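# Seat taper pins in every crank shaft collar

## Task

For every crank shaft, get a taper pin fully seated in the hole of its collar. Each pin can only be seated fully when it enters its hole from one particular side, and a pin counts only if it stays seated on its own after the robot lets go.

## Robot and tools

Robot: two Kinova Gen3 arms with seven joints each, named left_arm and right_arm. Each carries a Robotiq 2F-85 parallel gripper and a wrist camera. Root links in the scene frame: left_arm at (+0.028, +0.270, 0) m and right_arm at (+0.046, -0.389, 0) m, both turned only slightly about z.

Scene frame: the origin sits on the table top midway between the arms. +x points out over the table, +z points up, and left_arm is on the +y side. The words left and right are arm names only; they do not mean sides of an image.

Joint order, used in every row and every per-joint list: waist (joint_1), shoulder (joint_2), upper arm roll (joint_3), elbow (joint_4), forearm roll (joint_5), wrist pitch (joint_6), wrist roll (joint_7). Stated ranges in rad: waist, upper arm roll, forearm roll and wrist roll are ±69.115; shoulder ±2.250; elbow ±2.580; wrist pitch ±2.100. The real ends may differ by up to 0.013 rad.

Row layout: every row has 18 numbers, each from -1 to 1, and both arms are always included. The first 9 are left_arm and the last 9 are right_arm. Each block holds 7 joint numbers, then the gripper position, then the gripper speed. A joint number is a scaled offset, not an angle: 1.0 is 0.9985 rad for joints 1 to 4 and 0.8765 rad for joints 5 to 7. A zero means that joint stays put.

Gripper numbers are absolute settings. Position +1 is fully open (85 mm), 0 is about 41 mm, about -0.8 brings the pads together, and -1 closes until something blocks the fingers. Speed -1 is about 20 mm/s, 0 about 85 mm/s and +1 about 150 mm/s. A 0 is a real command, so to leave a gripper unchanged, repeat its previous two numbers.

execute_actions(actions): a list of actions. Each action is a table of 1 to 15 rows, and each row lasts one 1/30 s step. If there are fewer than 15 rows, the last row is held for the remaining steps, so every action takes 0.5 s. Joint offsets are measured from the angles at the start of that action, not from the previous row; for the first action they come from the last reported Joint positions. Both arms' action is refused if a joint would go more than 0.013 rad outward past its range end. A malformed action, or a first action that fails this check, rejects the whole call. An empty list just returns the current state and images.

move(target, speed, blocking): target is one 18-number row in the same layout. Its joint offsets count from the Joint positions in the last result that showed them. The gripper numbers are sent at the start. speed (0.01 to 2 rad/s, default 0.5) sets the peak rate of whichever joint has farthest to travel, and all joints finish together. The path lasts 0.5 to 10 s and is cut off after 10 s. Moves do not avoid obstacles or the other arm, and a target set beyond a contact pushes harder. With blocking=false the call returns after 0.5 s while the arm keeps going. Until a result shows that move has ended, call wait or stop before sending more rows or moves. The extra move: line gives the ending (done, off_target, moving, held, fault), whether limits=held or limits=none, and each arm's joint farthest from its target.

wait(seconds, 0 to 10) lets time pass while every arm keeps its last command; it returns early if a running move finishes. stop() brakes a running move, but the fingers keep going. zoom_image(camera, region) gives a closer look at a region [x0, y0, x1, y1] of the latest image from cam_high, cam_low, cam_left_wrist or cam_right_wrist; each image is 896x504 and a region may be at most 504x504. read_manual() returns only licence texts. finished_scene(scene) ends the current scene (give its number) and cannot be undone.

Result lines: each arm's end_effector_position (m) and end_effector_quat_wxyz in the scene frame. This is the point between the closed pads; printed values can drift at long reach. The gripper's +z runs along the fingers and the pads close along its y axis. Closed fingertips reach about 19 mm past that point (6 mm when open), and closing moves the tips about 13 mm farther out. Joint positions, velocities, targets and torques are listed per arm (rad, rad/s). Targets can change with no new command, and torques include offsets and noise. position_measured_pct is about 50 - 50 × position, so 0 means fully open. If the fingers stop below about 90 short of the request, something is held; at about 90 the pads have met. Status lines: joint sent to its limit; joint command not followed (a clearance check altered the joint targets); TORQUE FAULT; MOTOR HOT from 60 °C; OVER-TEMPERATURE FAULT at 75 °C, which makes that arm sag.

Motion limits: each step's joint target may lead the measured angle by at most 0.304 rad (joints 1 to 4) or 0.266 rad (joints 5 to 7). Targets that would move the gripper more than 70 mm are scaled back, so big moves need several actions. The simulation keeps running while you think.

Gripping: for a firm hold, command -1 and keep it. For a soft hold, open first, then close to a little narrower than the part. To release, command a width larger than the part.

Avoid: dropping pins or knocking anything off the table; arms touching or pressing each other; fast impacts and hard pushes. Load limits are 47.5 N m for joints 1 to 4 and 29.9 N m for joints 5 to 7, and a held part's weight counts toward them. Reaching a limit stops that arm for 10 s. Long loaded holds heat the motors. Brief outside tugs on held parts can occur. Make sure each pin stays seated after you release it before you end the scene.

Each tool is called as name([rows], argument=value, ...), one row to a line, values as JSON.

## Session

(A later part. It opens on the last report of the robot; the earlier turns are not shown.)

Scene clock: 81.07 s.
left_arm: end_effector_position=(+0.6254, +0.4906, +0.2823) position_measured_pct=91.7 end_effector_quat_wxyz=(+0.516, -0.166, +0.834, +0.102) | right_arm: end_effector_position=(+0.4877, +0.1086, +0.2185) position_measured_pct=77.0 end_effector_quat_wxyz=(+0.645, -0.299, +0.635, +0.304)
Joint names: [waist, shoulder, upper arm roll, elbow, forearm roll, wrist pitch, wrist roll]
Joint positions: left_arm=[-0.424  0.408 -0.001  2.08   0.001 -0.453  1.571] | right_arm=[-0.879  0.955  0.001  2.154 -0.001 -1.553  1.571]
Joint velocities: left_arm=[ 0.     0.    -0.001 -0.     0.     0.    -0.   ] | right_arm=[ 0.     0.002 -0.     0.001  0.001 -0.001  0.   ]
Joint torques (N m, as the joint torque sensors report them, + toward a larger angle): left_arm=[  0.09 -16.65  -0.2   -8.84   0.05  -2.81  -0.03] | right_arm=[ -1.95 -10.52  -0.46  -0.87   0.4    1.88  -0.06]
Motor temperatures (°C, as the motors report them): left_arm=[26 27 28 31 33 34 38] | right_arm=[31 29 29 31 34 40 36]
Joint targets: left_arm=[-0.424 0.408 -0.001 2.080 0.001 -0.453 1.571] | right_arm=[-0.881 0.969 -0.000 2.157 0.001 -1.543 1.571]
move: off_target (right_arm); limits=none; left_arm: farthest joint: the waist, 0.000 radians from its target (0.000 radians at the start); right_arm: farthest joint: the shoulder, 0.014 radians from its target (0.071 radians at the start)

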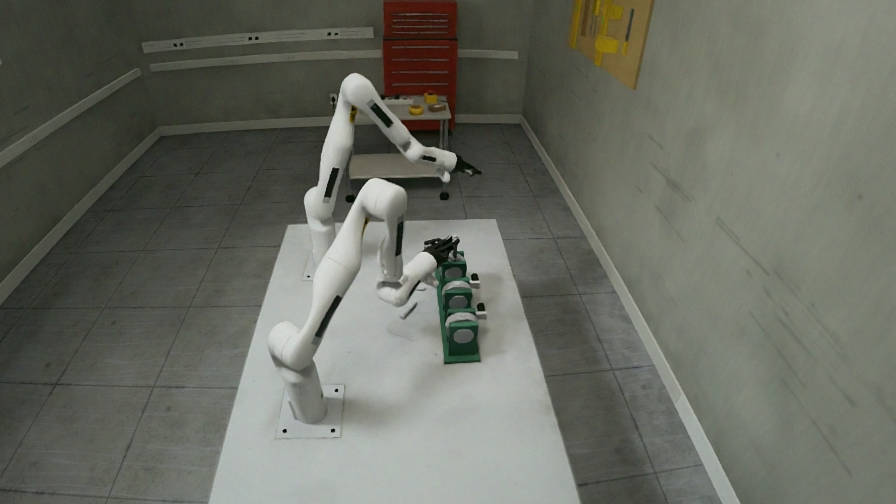

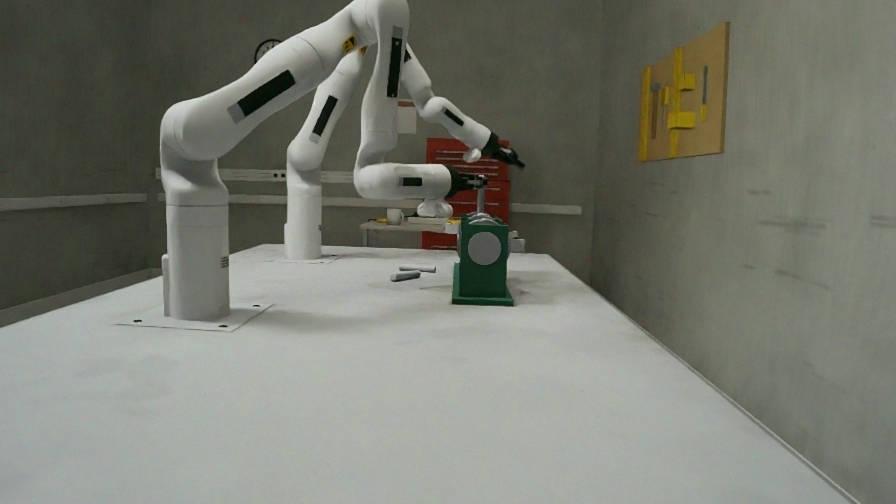

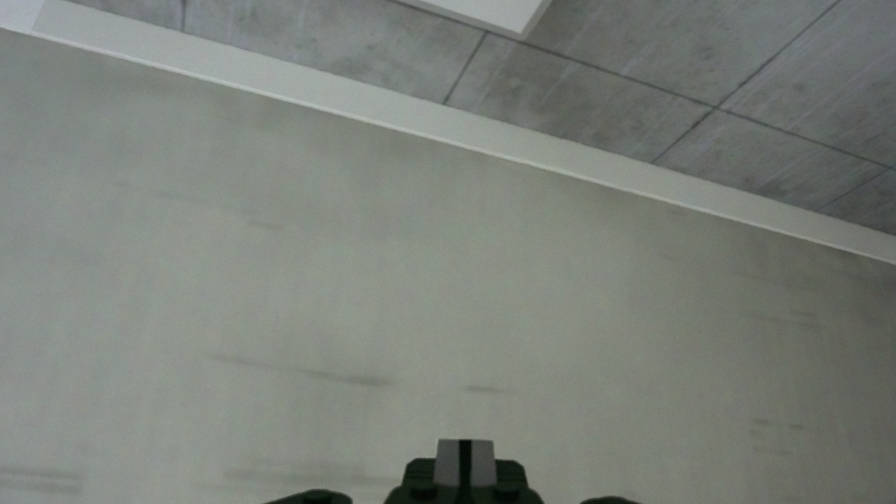

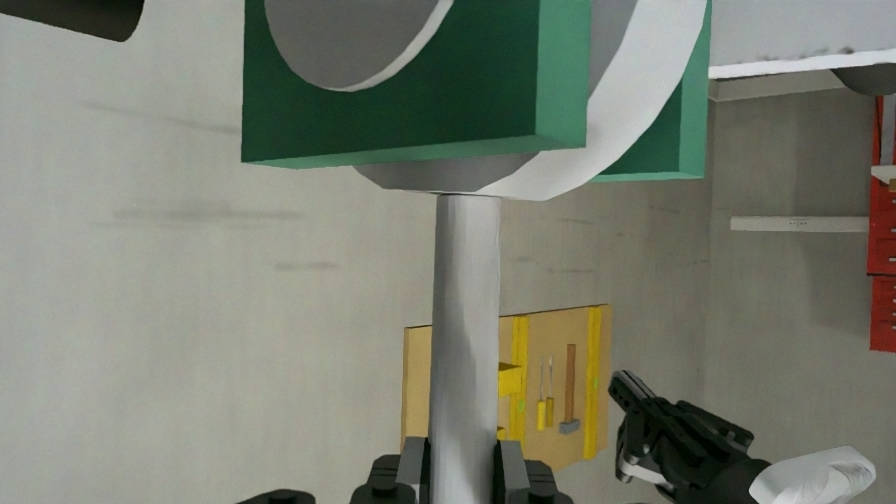

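move(target=[0,0,0,0,0,0,0,-1,0, -0.002,-0.041,0,0.0145,0,0.059,0,-1,0], speed=0.15)

zoom_image(camera="cam_high", region=[435,235,480,300])

zoom_image(camera="cam_low", region=[460,195,510,230])

zoom_image(camera="cam_right_wrist", region=[380,120,560,230])

Scene clock: 82.53 s.
left_arm: end_effector_position=(+0.6254, +0.4906, +0.2823) position_measured_pct=91.7 end_effector_quat_wxyz=(+0.516, -0.166, +0.834, +0.102) | right_arm: end_effector_position=(+0.4855, +0.1079, +0.2247) position_measured_pct=77.0 end_effector_quat_wxyz=(+0.636, -0.304, +0.642, +0.300)
Joint names: [waist, shoulder, upper arm roll, elbow, forearm roll, wrist pitch, wrist roll]
Joint positions: left_arm=[-0.424  0.408 -0.001  2.08   0.001 -0.453  1.571] | right_arm=[-0.881  0.914  0.001  2.169 -0.001 -1.502  1.571]
Joint velocities: left_arm=[-0.001 -0.001 -0.001  0.    -0.     0.    -0.   ] | right_arm=[-0.    -0.005 -0.001 -0.002 -0.    -0.001 -0.   ]
Joint torques (N m, as the joint torque sensors report them, + toward a larger angle): left_arm=[ -0.15 -16.89   0.13  -8.35  -0.15  -2.84   0.01] | right_arm=[ -0.17 -21.37   0.58  -3.9    0.08  -3.31   0.09]
Motor temperatures (°C, as the motors report them): left_arm=[26 27 28 31 33 34 38] | right_arm=[31 29 29 31 34 40 36]
Joint targets: left_arm=[-0.424 0.408 -0.001 2.080 0.001 -0.453 1.571] | right_arm=[-0.881 0.914 0.001 2.169 -0.001 -1.502 1.571]
move: done; limits=none; left_arm: farthest joint: the waist, 0.000 radians from its target (0.000 radians at the start); right_arm: farthest joint: the waist, 0.000 radians from its target (0.002 radians at the start)

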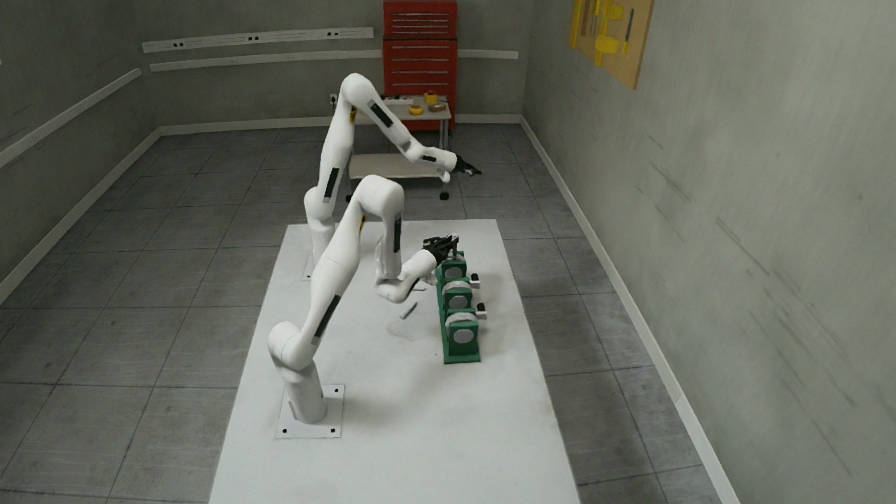

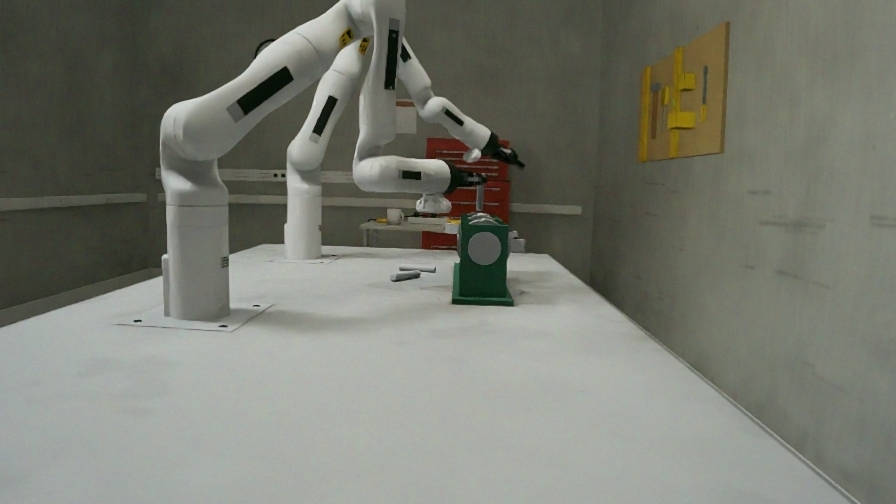

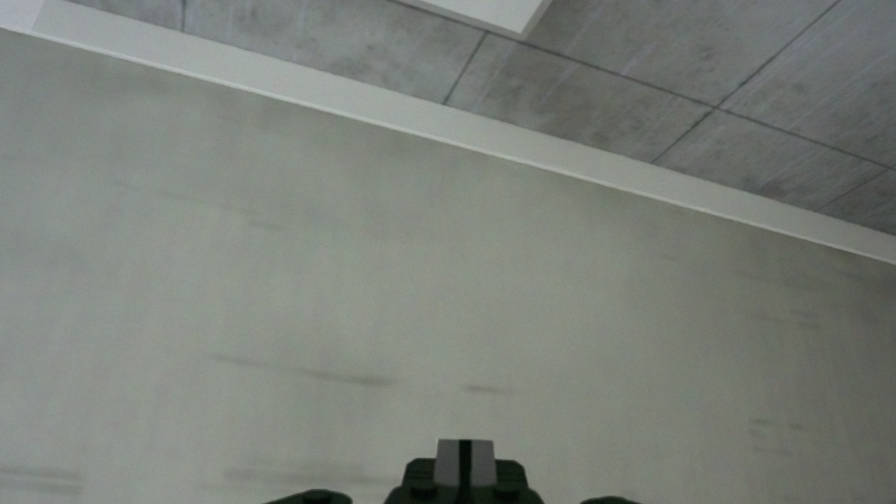

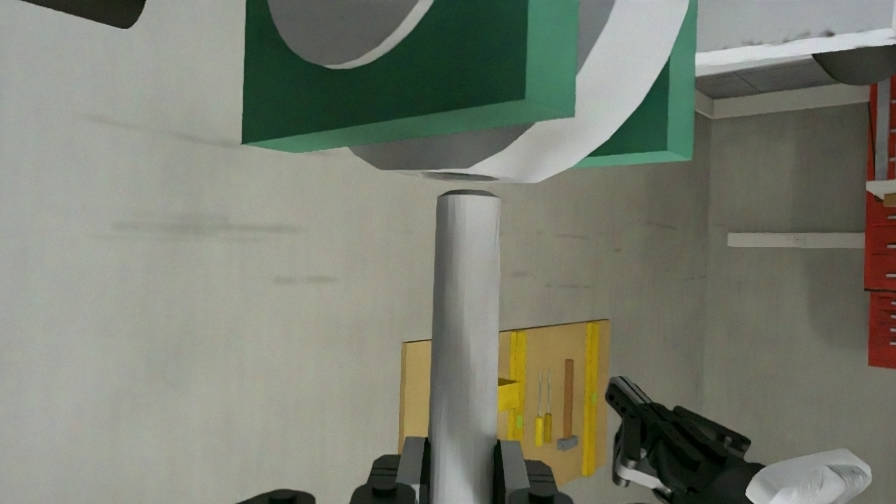

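Region (435, 235, 480, 300) of cam_high's 896x504 image, scaled by 7.754, with more detail than that image has; it fills the left 349 columns of this view, and the rest is white.

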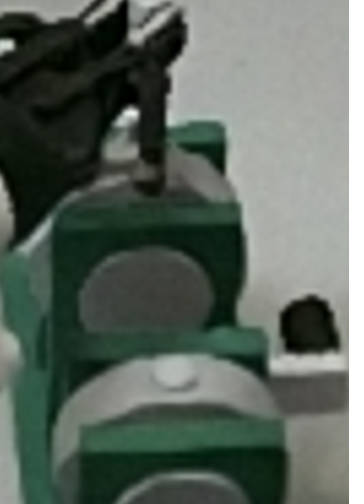

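Region (460, 195, 510, 230) of cam_low's 896x504 image, scaled by 10.080, with more detail than that image has; it fills the top 353 rows of this view, and the rest is white.

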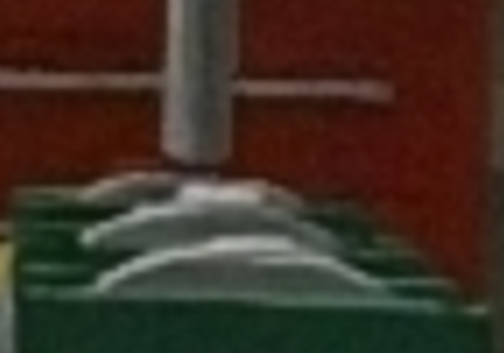

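Region (380, 120, 560, 230) of cam_right_wrist's 896x504 image, scaled by 2.800.

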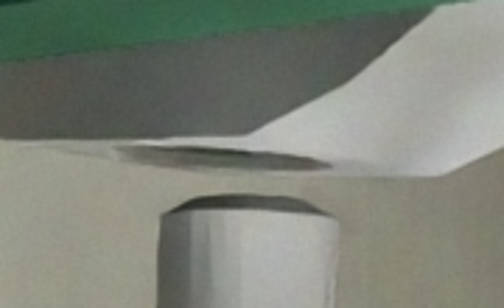

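move(target=[0,0,0,0,0,0,0,-1,0, 0.0038,0,0,0.003,0,-0.002,0,-1,0])

move(target=[0,0,0,0,0,0,0,-1,0, 0,0.032,0,-0.0065,0,-0.029,0,-1,0], speed=0.05)

Scene clock: 84.30 s.
left_arm: end_effector_position=(+0.6254, +0.4906, +0.2823) position_measured_pct=91.7 end_effector_quat_wxyz=(+0.516, -0.166, +0.834, +0.102) | right_arm: end_effector_position=(+0.4867, +0.1055, +0.2242) position_measured_pct=77.0 end_effector_quat_wxyz=(+0.636, -0.303, +0.643, +0.299)
Joint names: [waist, shoulder, upper arm roll, elbow, forearm roll, wrist pitch, wrist roll]
Joint positions: left_arm=[-0.424  0.408 -0.001  2.08   0.001 -0.453  1.571] | right_arm=[-0.877  0.914  0.001  2.172 -0.001 -1.504  1.571]
Joint velocities: left_arm=[ 0.  0.  0.  0.  0.  0. -0.] | right_arm=[ 0.    -0.001 -0.001 -0.    -0.    -0.001  0.   ]
Joint torques (N m, as the joint torque sensors report them, + toward a larger angle): left_arm=[ -0.41 -16.58   0.05  -8.67  -0.05  -2.76  -0.02] | right_arm=[ -0.29 -21.55   0.67  -3.9    0.14  -3.24  -0.06]
Motor temperatures (°C, as the motors report them): left_arm=[26 27 28 31 33 34 38] | right_arm=[31 29 29 31 34 40 36]
Joint targets: left_arm=[-0.424 0.408 -0.001 2.080 0.001 -0.453 1.571] | right_arm=[-0.877 0.914 0.001 2.172 -0.001 -1.504 1.571]
move: done; limits=none; left_arm: farthest joint: the waist, 0.000 radians from its target (0.000 radians at the start); right_arm: farthest joint: the waist, 0.000 radians from its target (0.004 radians at the start)

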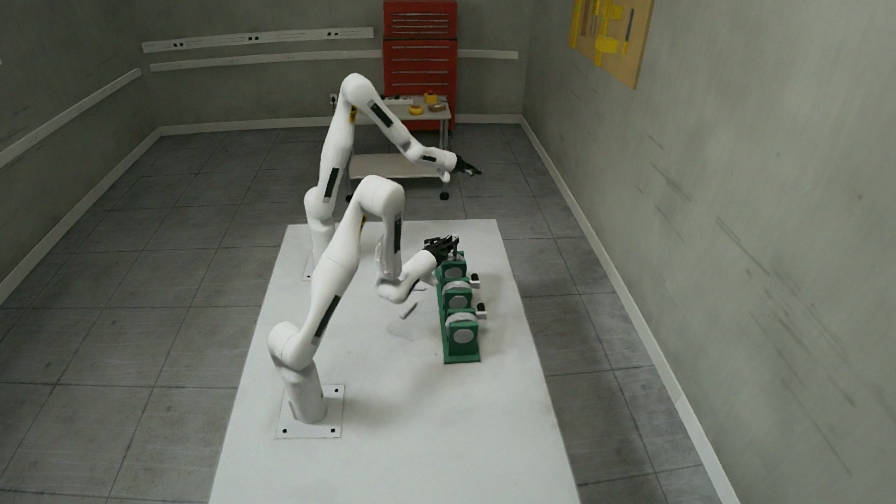

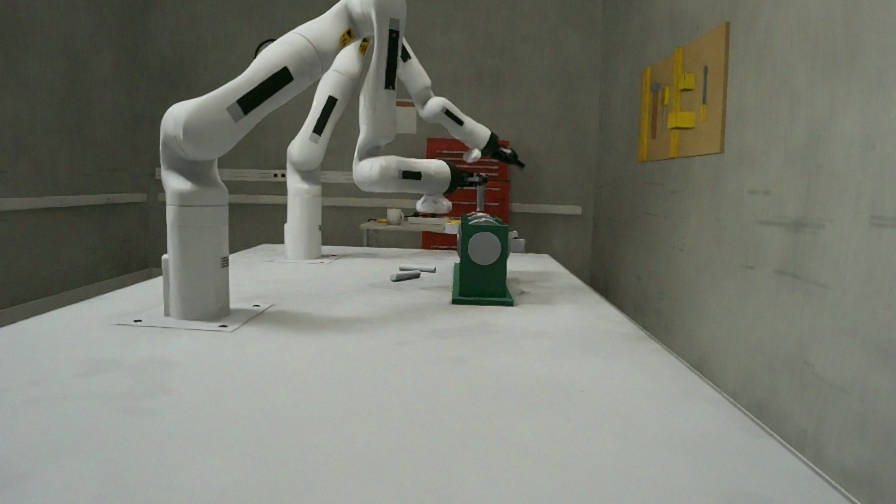

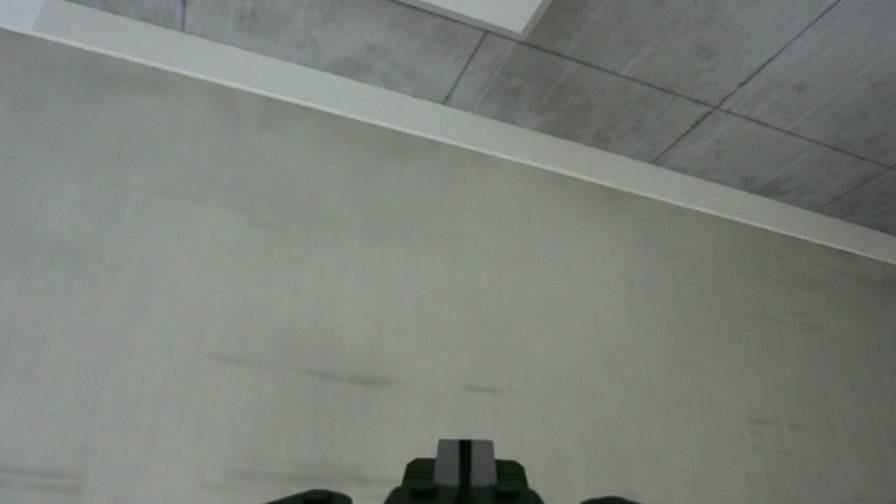

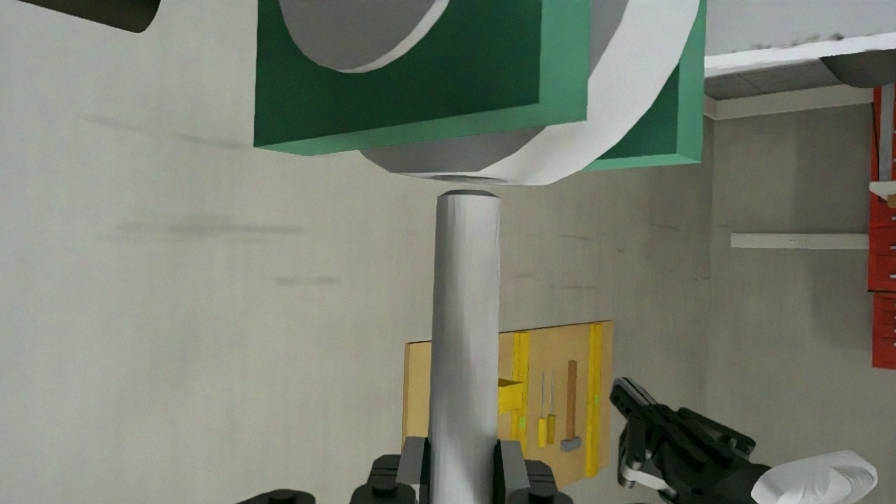

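Scene clock: 85.17 s.
left_arm: end_effector_position=(+0.6254, +0.4906, +0.2823) position_measured_pct=91.7 end_effector_quat_wxyz=(+0.516, -0.166, +0.834, +0.102) | right_arm: end_effector_position=(+0.4868, +0.1056, +0.2132) position_measured_pct=77.0 end_effector_quat_wxyz=(+0.636, -0.303, +0.643, +0.299)
Joint names: [waist, shoulder, upper arm roll, elbow, forearm roll, wrist pitch, wrist roll]
Joint positions: left_arm=[-0.424  0.408 -0.001  2.08   0.001 -0.453  1.571] | right_arm=[-0.877  0.946  0.001  2.165 -0.001 -1.529  1.571]
Joint velocities: left_arm=[ 0.     0.001 -0.001  0.     0.    -0.001 -0.   ] | right_arm=[-0.     0.001 -0.001 -0.001 -0.     0.002  0.   ]
Joint torques (N m, as the joint torque sensors report them, + toward a larger angle): left_arm=[  0.01 -16.93  -0.15  -8.77  -0.12  -2.84  -0.28] | right_arm=[  0.04 -21.37   0.55  -3.52  -0.32  -3.37  -0.03]
Motor temperatures (°C, as the motors report them): left_arm=[26 27 28 31 33 34 38] | right_arm=[31 29 29 31 34 40 36]
Joint targets: left_arm=[-0.424 0.408 -0.001 2.080 0.001 -0.453 1.571] | right_arm=[-0.877 0.946 0.001 2.165 -0.001 -1.529 1.571]
move: done; limits=none; left_arm: farthest joint: the waist, 0.000 radians from its target (0.000 radians at the start); right_arm: farthest joint: the waist, 0.000 radians from its target (0.000 radians at the start)

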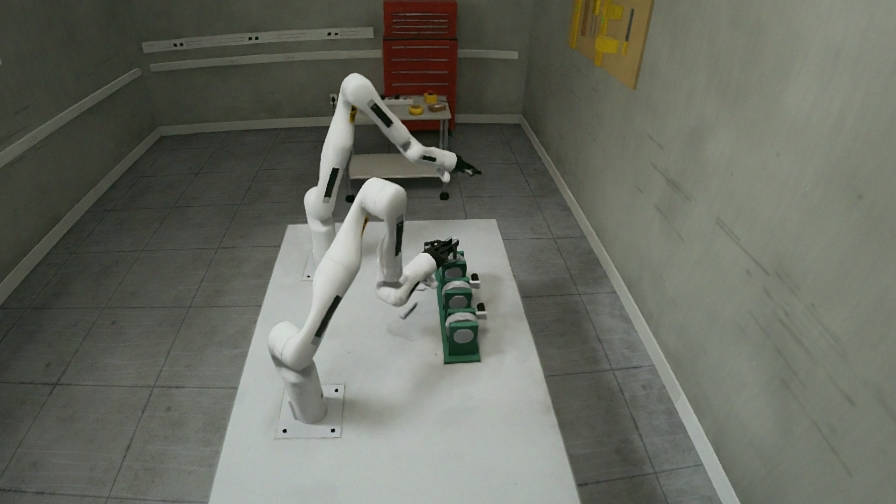

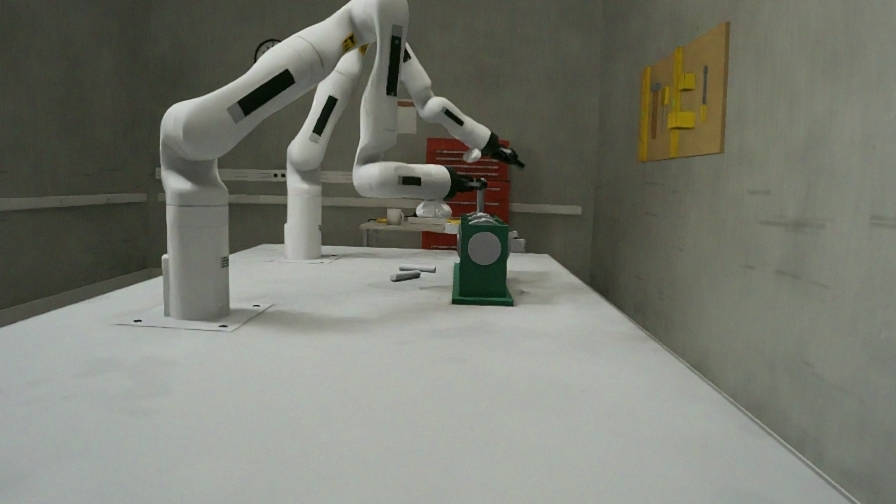

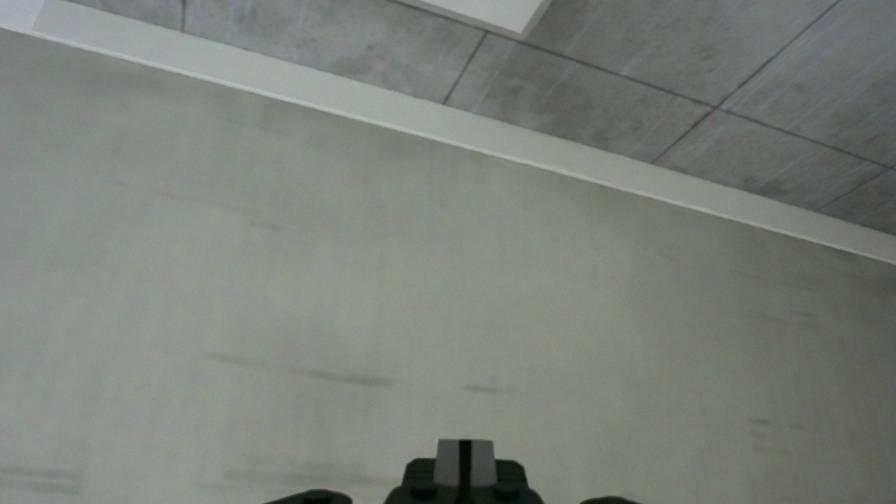

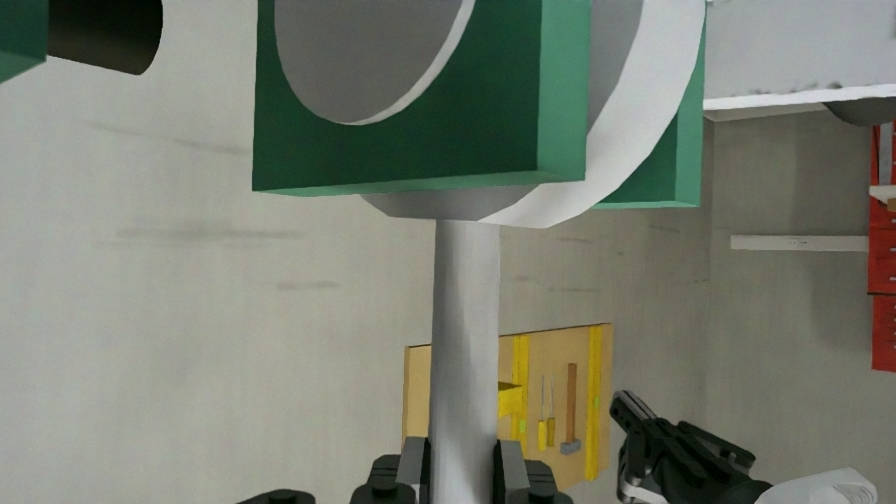

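move(target=[0,0,0,0,0,0,0,-1,0, -0.003,0.072,0,-0.013,0,-0.0675,0,-1,0], speed=0.08)

execute_actions([
  [[0,0,0,0,0,0,0,-1,0, 0,0,0,0,0,0,0,-0.3,-0.6]],
  [[0,0,0,0,0,0,0,-1,0, 0,-0.1,0,0.02,0,0.09,0,-0.3,-0.6]],
])

Scene clock: 86.57 s.
left_arm: end_effector_position=(+0.6254, +0.4906, +0.2823) position_measured_pct=91.7 end_effector_quat_wxyz=(+0.516, -0.166, +0.834, +0.102) | right_arm: end_effector_position=(+0.4846, +0.1054, +0.1881) position_measured_pct=77.0 end_effector_quat_wxyz=(+0.636, -0.304, +0.643, +0.300)
Joint names: [waist, shoulder, upper arm roll, elbow, forearm roll, wrist pitch, wrist roll]
Joint positions: left_arm=[-0.424  0.408 -0.001  2.08   0.001 -0.453  1.571] | right_arm=[-0.88   1.018  0.001  2.152 -0.001 -1.588  1.571]
Joint velocities: left_arm=[-0. -0.  0.  0. -0. -0.  0.] | right_arm=[-0.     0.003  0.001  0.    -0.    -0.001 -0.   ]
Joint torques (N m, as the joint torque sensors report them, + toward a larger angle): left_arm=[ -0.04 -16.49  -0.06  -8.36  -0.01  -2.87  -0.21] | right_arm=[ -0.67 -20.72   0.52  -1.54   0.26  -3.16   0.15]
Motor temperatures (°C, as the motors report them): left_arm=[26 27 28 31 33 34 38] | right_arm=[31 29 29 31 34 40 36]
Joint targets: left_arm=[-0.424 0.408 -0.001 2.080 0.001 -0.453 1.571] | right_arm=[-0.880 1.018 0.001 2.152 -0.001 -1.588 1.571]
move: done; limits=none; left_arm: farthest joint: the waist, 0.000 radians from its target (0.000 radians at the start); right_arm: farthest joint: the waist, 0.000 radians from its target (0.003 radians at the start)

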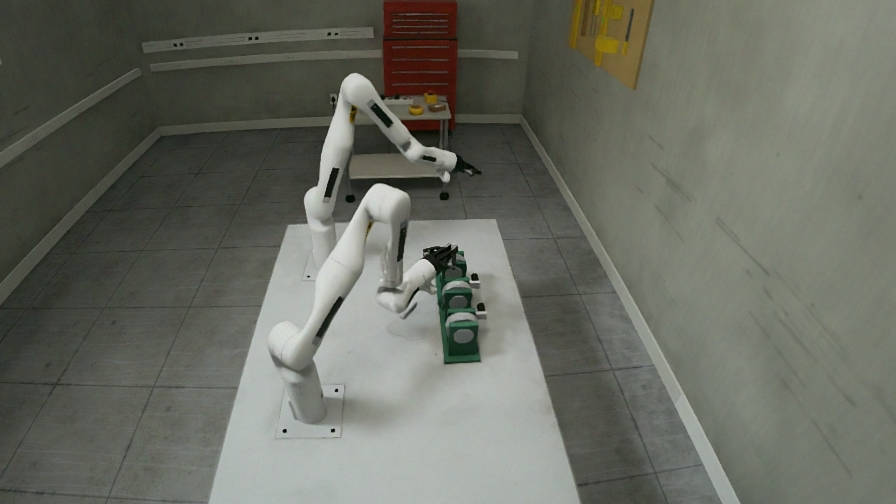

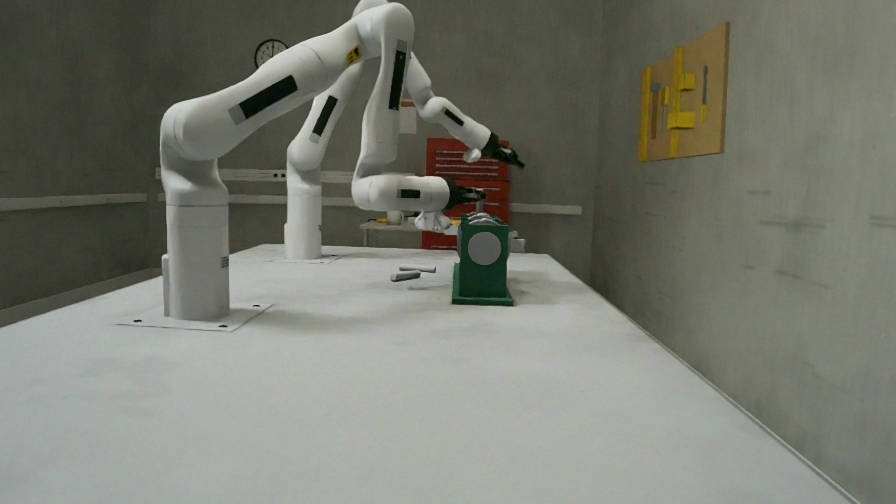

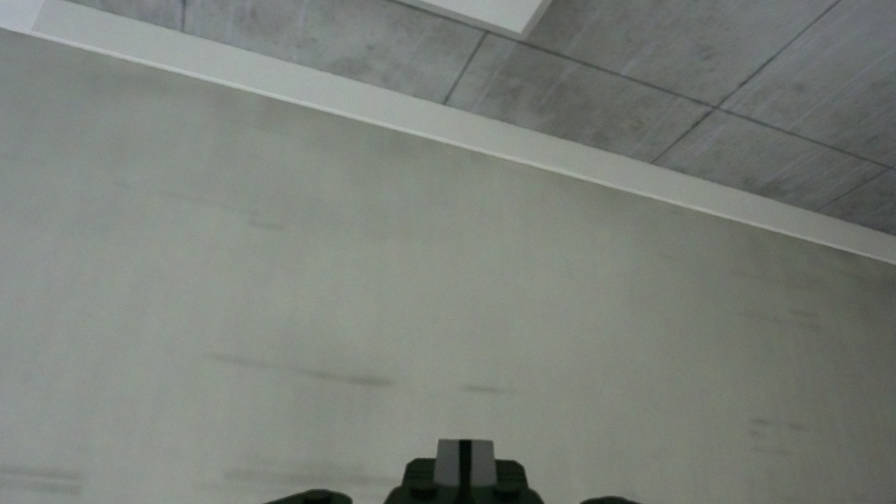

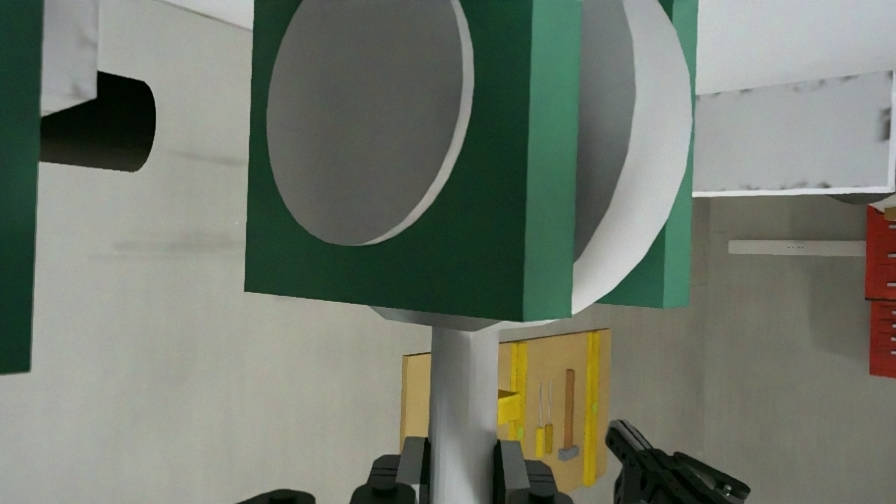

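Scene clock: 87.57 s.
left_arm: end_effector_position=(+0.6254, +0.4906, +0.2823) position_measured_pct=91.7 end_effector_quat_wxyz=(+0.516, -0.166, +0.834, +0.102) | right_arm: end_effector_position=(+0.4854, +0.1063, +0.2226) position_measured_pct=65.1 end_effector_quat_wxyz=(+0.636, -0.304, +0.643, +0.300)
Joint names: [waist, shoulder, upper arm roll, elbow, forearm roll, wrist pitch, wrist roll]
Joint positions: left_arm=[-0.424  0.408 -0.001  2.08   0.001 -0.453  1.571] | right_arm=[-0.88   0.919  0.001  2.172 -0.001 -1.509  1.571]
Joint velocities: left_arm=[-0.     0.    -0.001 -0.     0.     0.001  0.   ] | right_arm=[-0.    -0.011 -0.001  0.002  0.    -0.001  0.   ]
Joint torques (N m, as the joint torque sensors report them, + toward a larger angle): left_arm=[  0.19 -16.78   0.07  -8.82  -0.14  -2.64  -0.5 ] | right_arm=[ -0.24 -20.21   0.64  -3.11   0.15  -2.62  -0.3 ]
Motor temperatures (°C, as the motors report them): left_arm=[26 27 28 31 33 34 38] | right_arm=[31 29 29 31 34 40 36]
Joint targets: left_arm=[-0.424 0.408 -0.001 2.080 0.001 -0.453 1.571] | right_arm=[-0.880 0.918 0.001 2.172 -0.001 -1.509 1.571]

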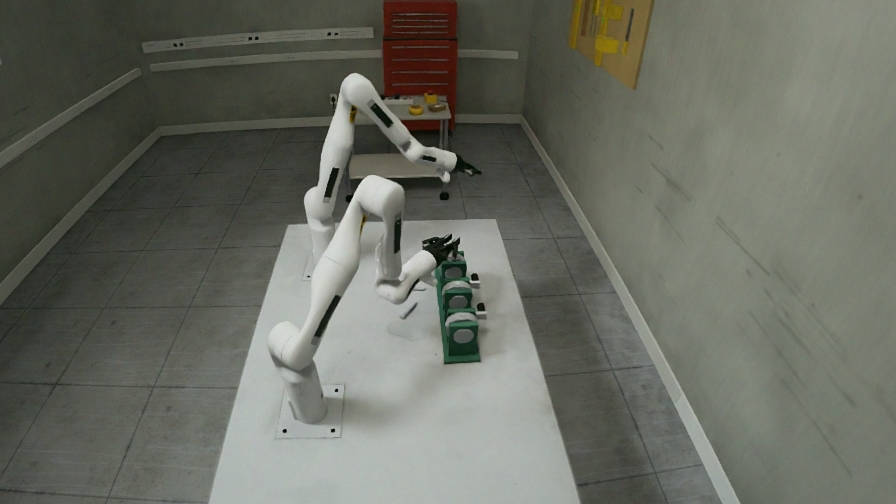

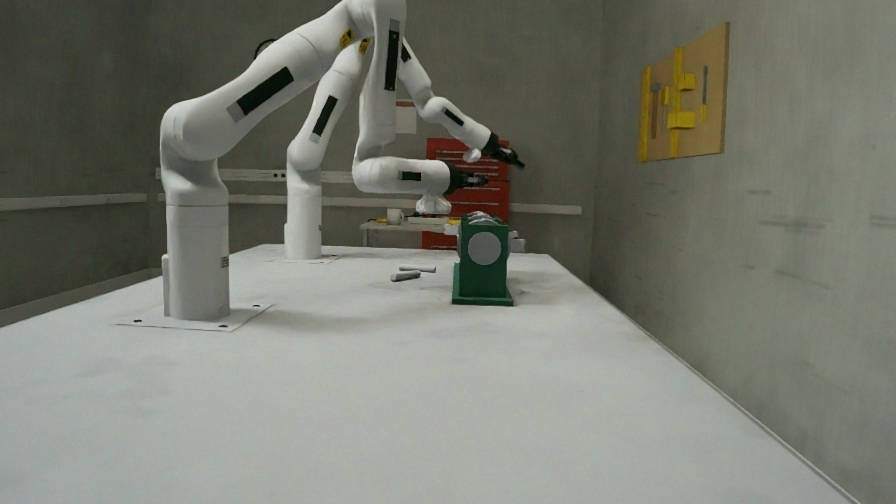

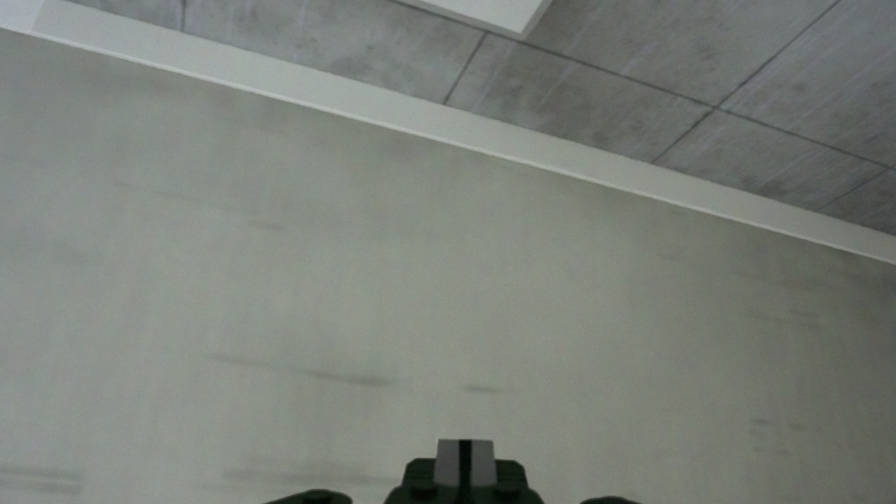

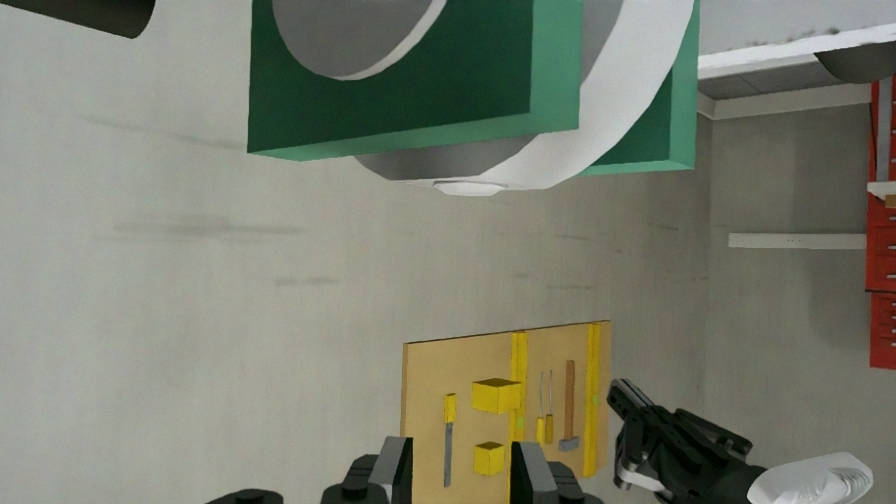

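execute_actions([
  [[0,0,0,-0.3,0,0.45,0,-1,0, 0.2,-0.3,0,-0.2,0,0.45,0,-1,0]],
  [[0,0.05,0,-0.25,0,0.5,0,-1,0, 0.2,-0.12,0,-0.4,0,0.5,0,-1,0]],
  [[0.1,0,0,0,0,0.5,0,-1,0, 0,0,0,-0.05,0,0.5,0,-1,0]],
  [[0.2,0,0,0,0,0.3,0,-1,0, 0,0,0,0,0,0.5,0,-1,0]],
  [[0.2,0,0,0,0,0,0,-1,0, 0,0,0,0,0,0.5,0,-1,0]],
  [[0.1,0,0,0,0,0,0,-1,0, 0,0,0,0,0,0.45,0,-1,0]],
])

Scene clock: 92.13 s.
left_arm: end_effector_position=(+0.5095, +0.1476, +0.2218) position_measured_pct=91.7 end_effector_quat_wxyz=(+0.040, +0.098, +0.994, -0.005) | right_arm: end_effector_position=(+0.4986, -0.1604, +0.1723) position_measured_pct=91.7 end_effector_quat_wxyz=(+0.036, -0.254, +0.966, +0.010)
Joint names: [waist, shoulder, upper arm roll, elbow, forearm roll, wrist pitch, wrist roll]
Joint positions: left_arm=[0.164 0.456 0.002 1.543 0.002 1.062 1.571] | right_arm=[-0.514  0.536  0.003  1.583 -0.002  0.947  1.571]
Joint velocities: left_arm=[ 0.01  -0.001  0.001 -0.     0.001 -0.     0.   ] | right_arm=[-0.    -0.002 -0.001 -0.008 -0.     0.016  0.   ]
Joint torques (N m, as the joint torque sensors report them, + toward a larger angle): left_arm=[ -0.48 -17.53  -0.37  -8.7    0.06  -0.36  -0.19] | right_arm=[ -0.23 -19.08   0.33  -8.     0.31  -0.3   -0.08]
Motor temperatures (°C, as the motors report them): left_arm=[26 27 28 31 33 34 38] | right_arm=[31 29 29 31 34 40 36]
Joint targets: left_arm=[0.165 0.456 0.002 1.543 0.002 1.062 1.571] | right_arm=[-0.514 0.536 0.003 1.582 -0.002 0.947 1.571]

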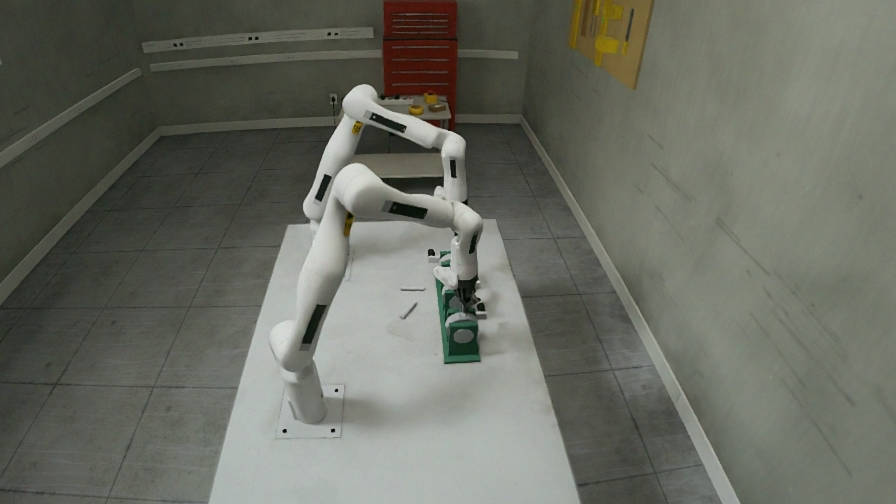

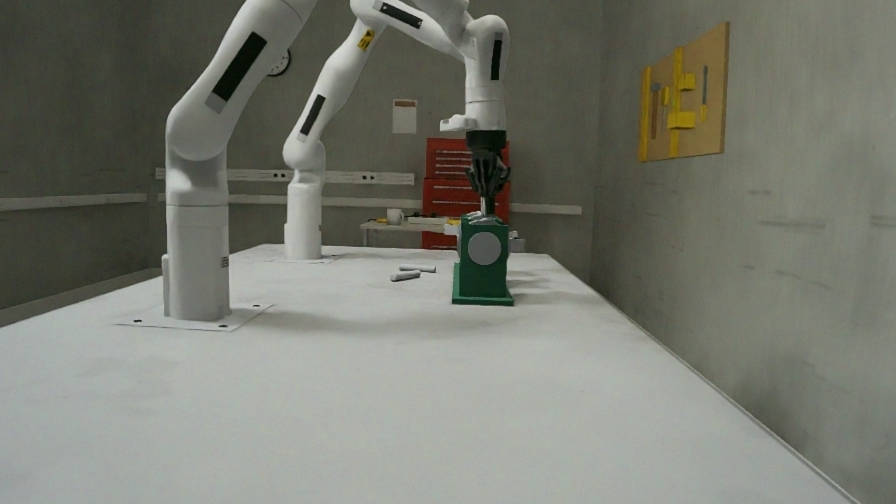

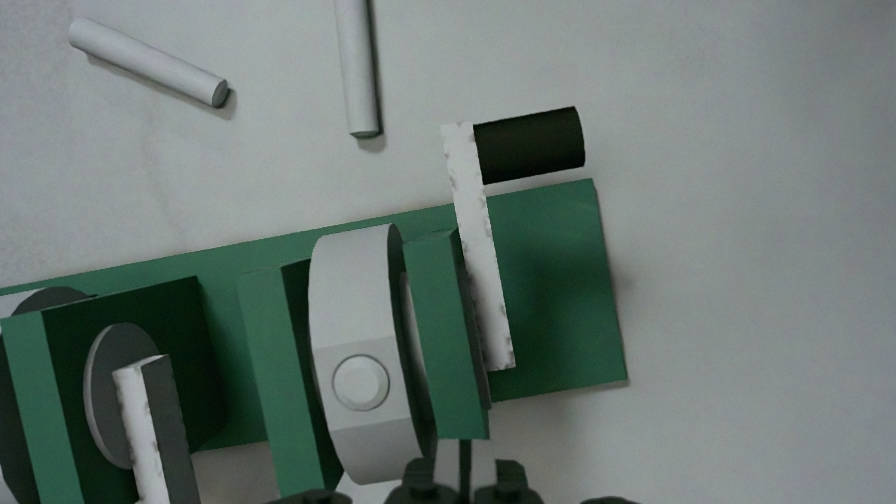

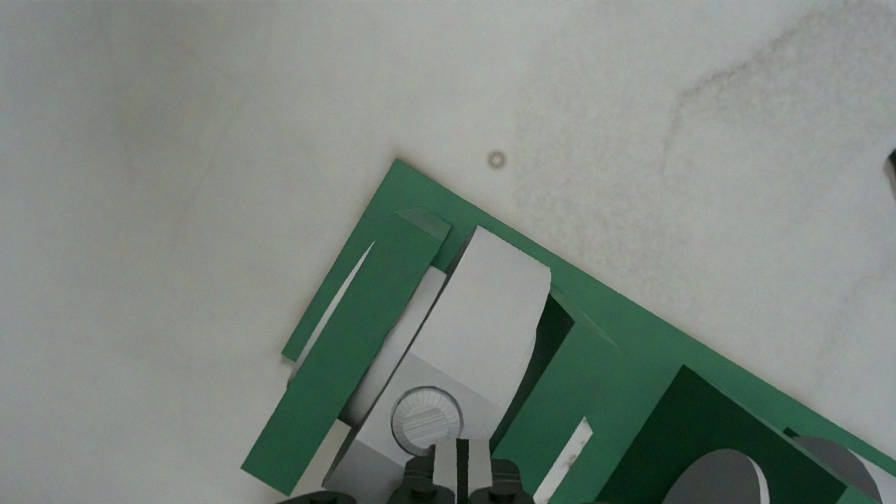

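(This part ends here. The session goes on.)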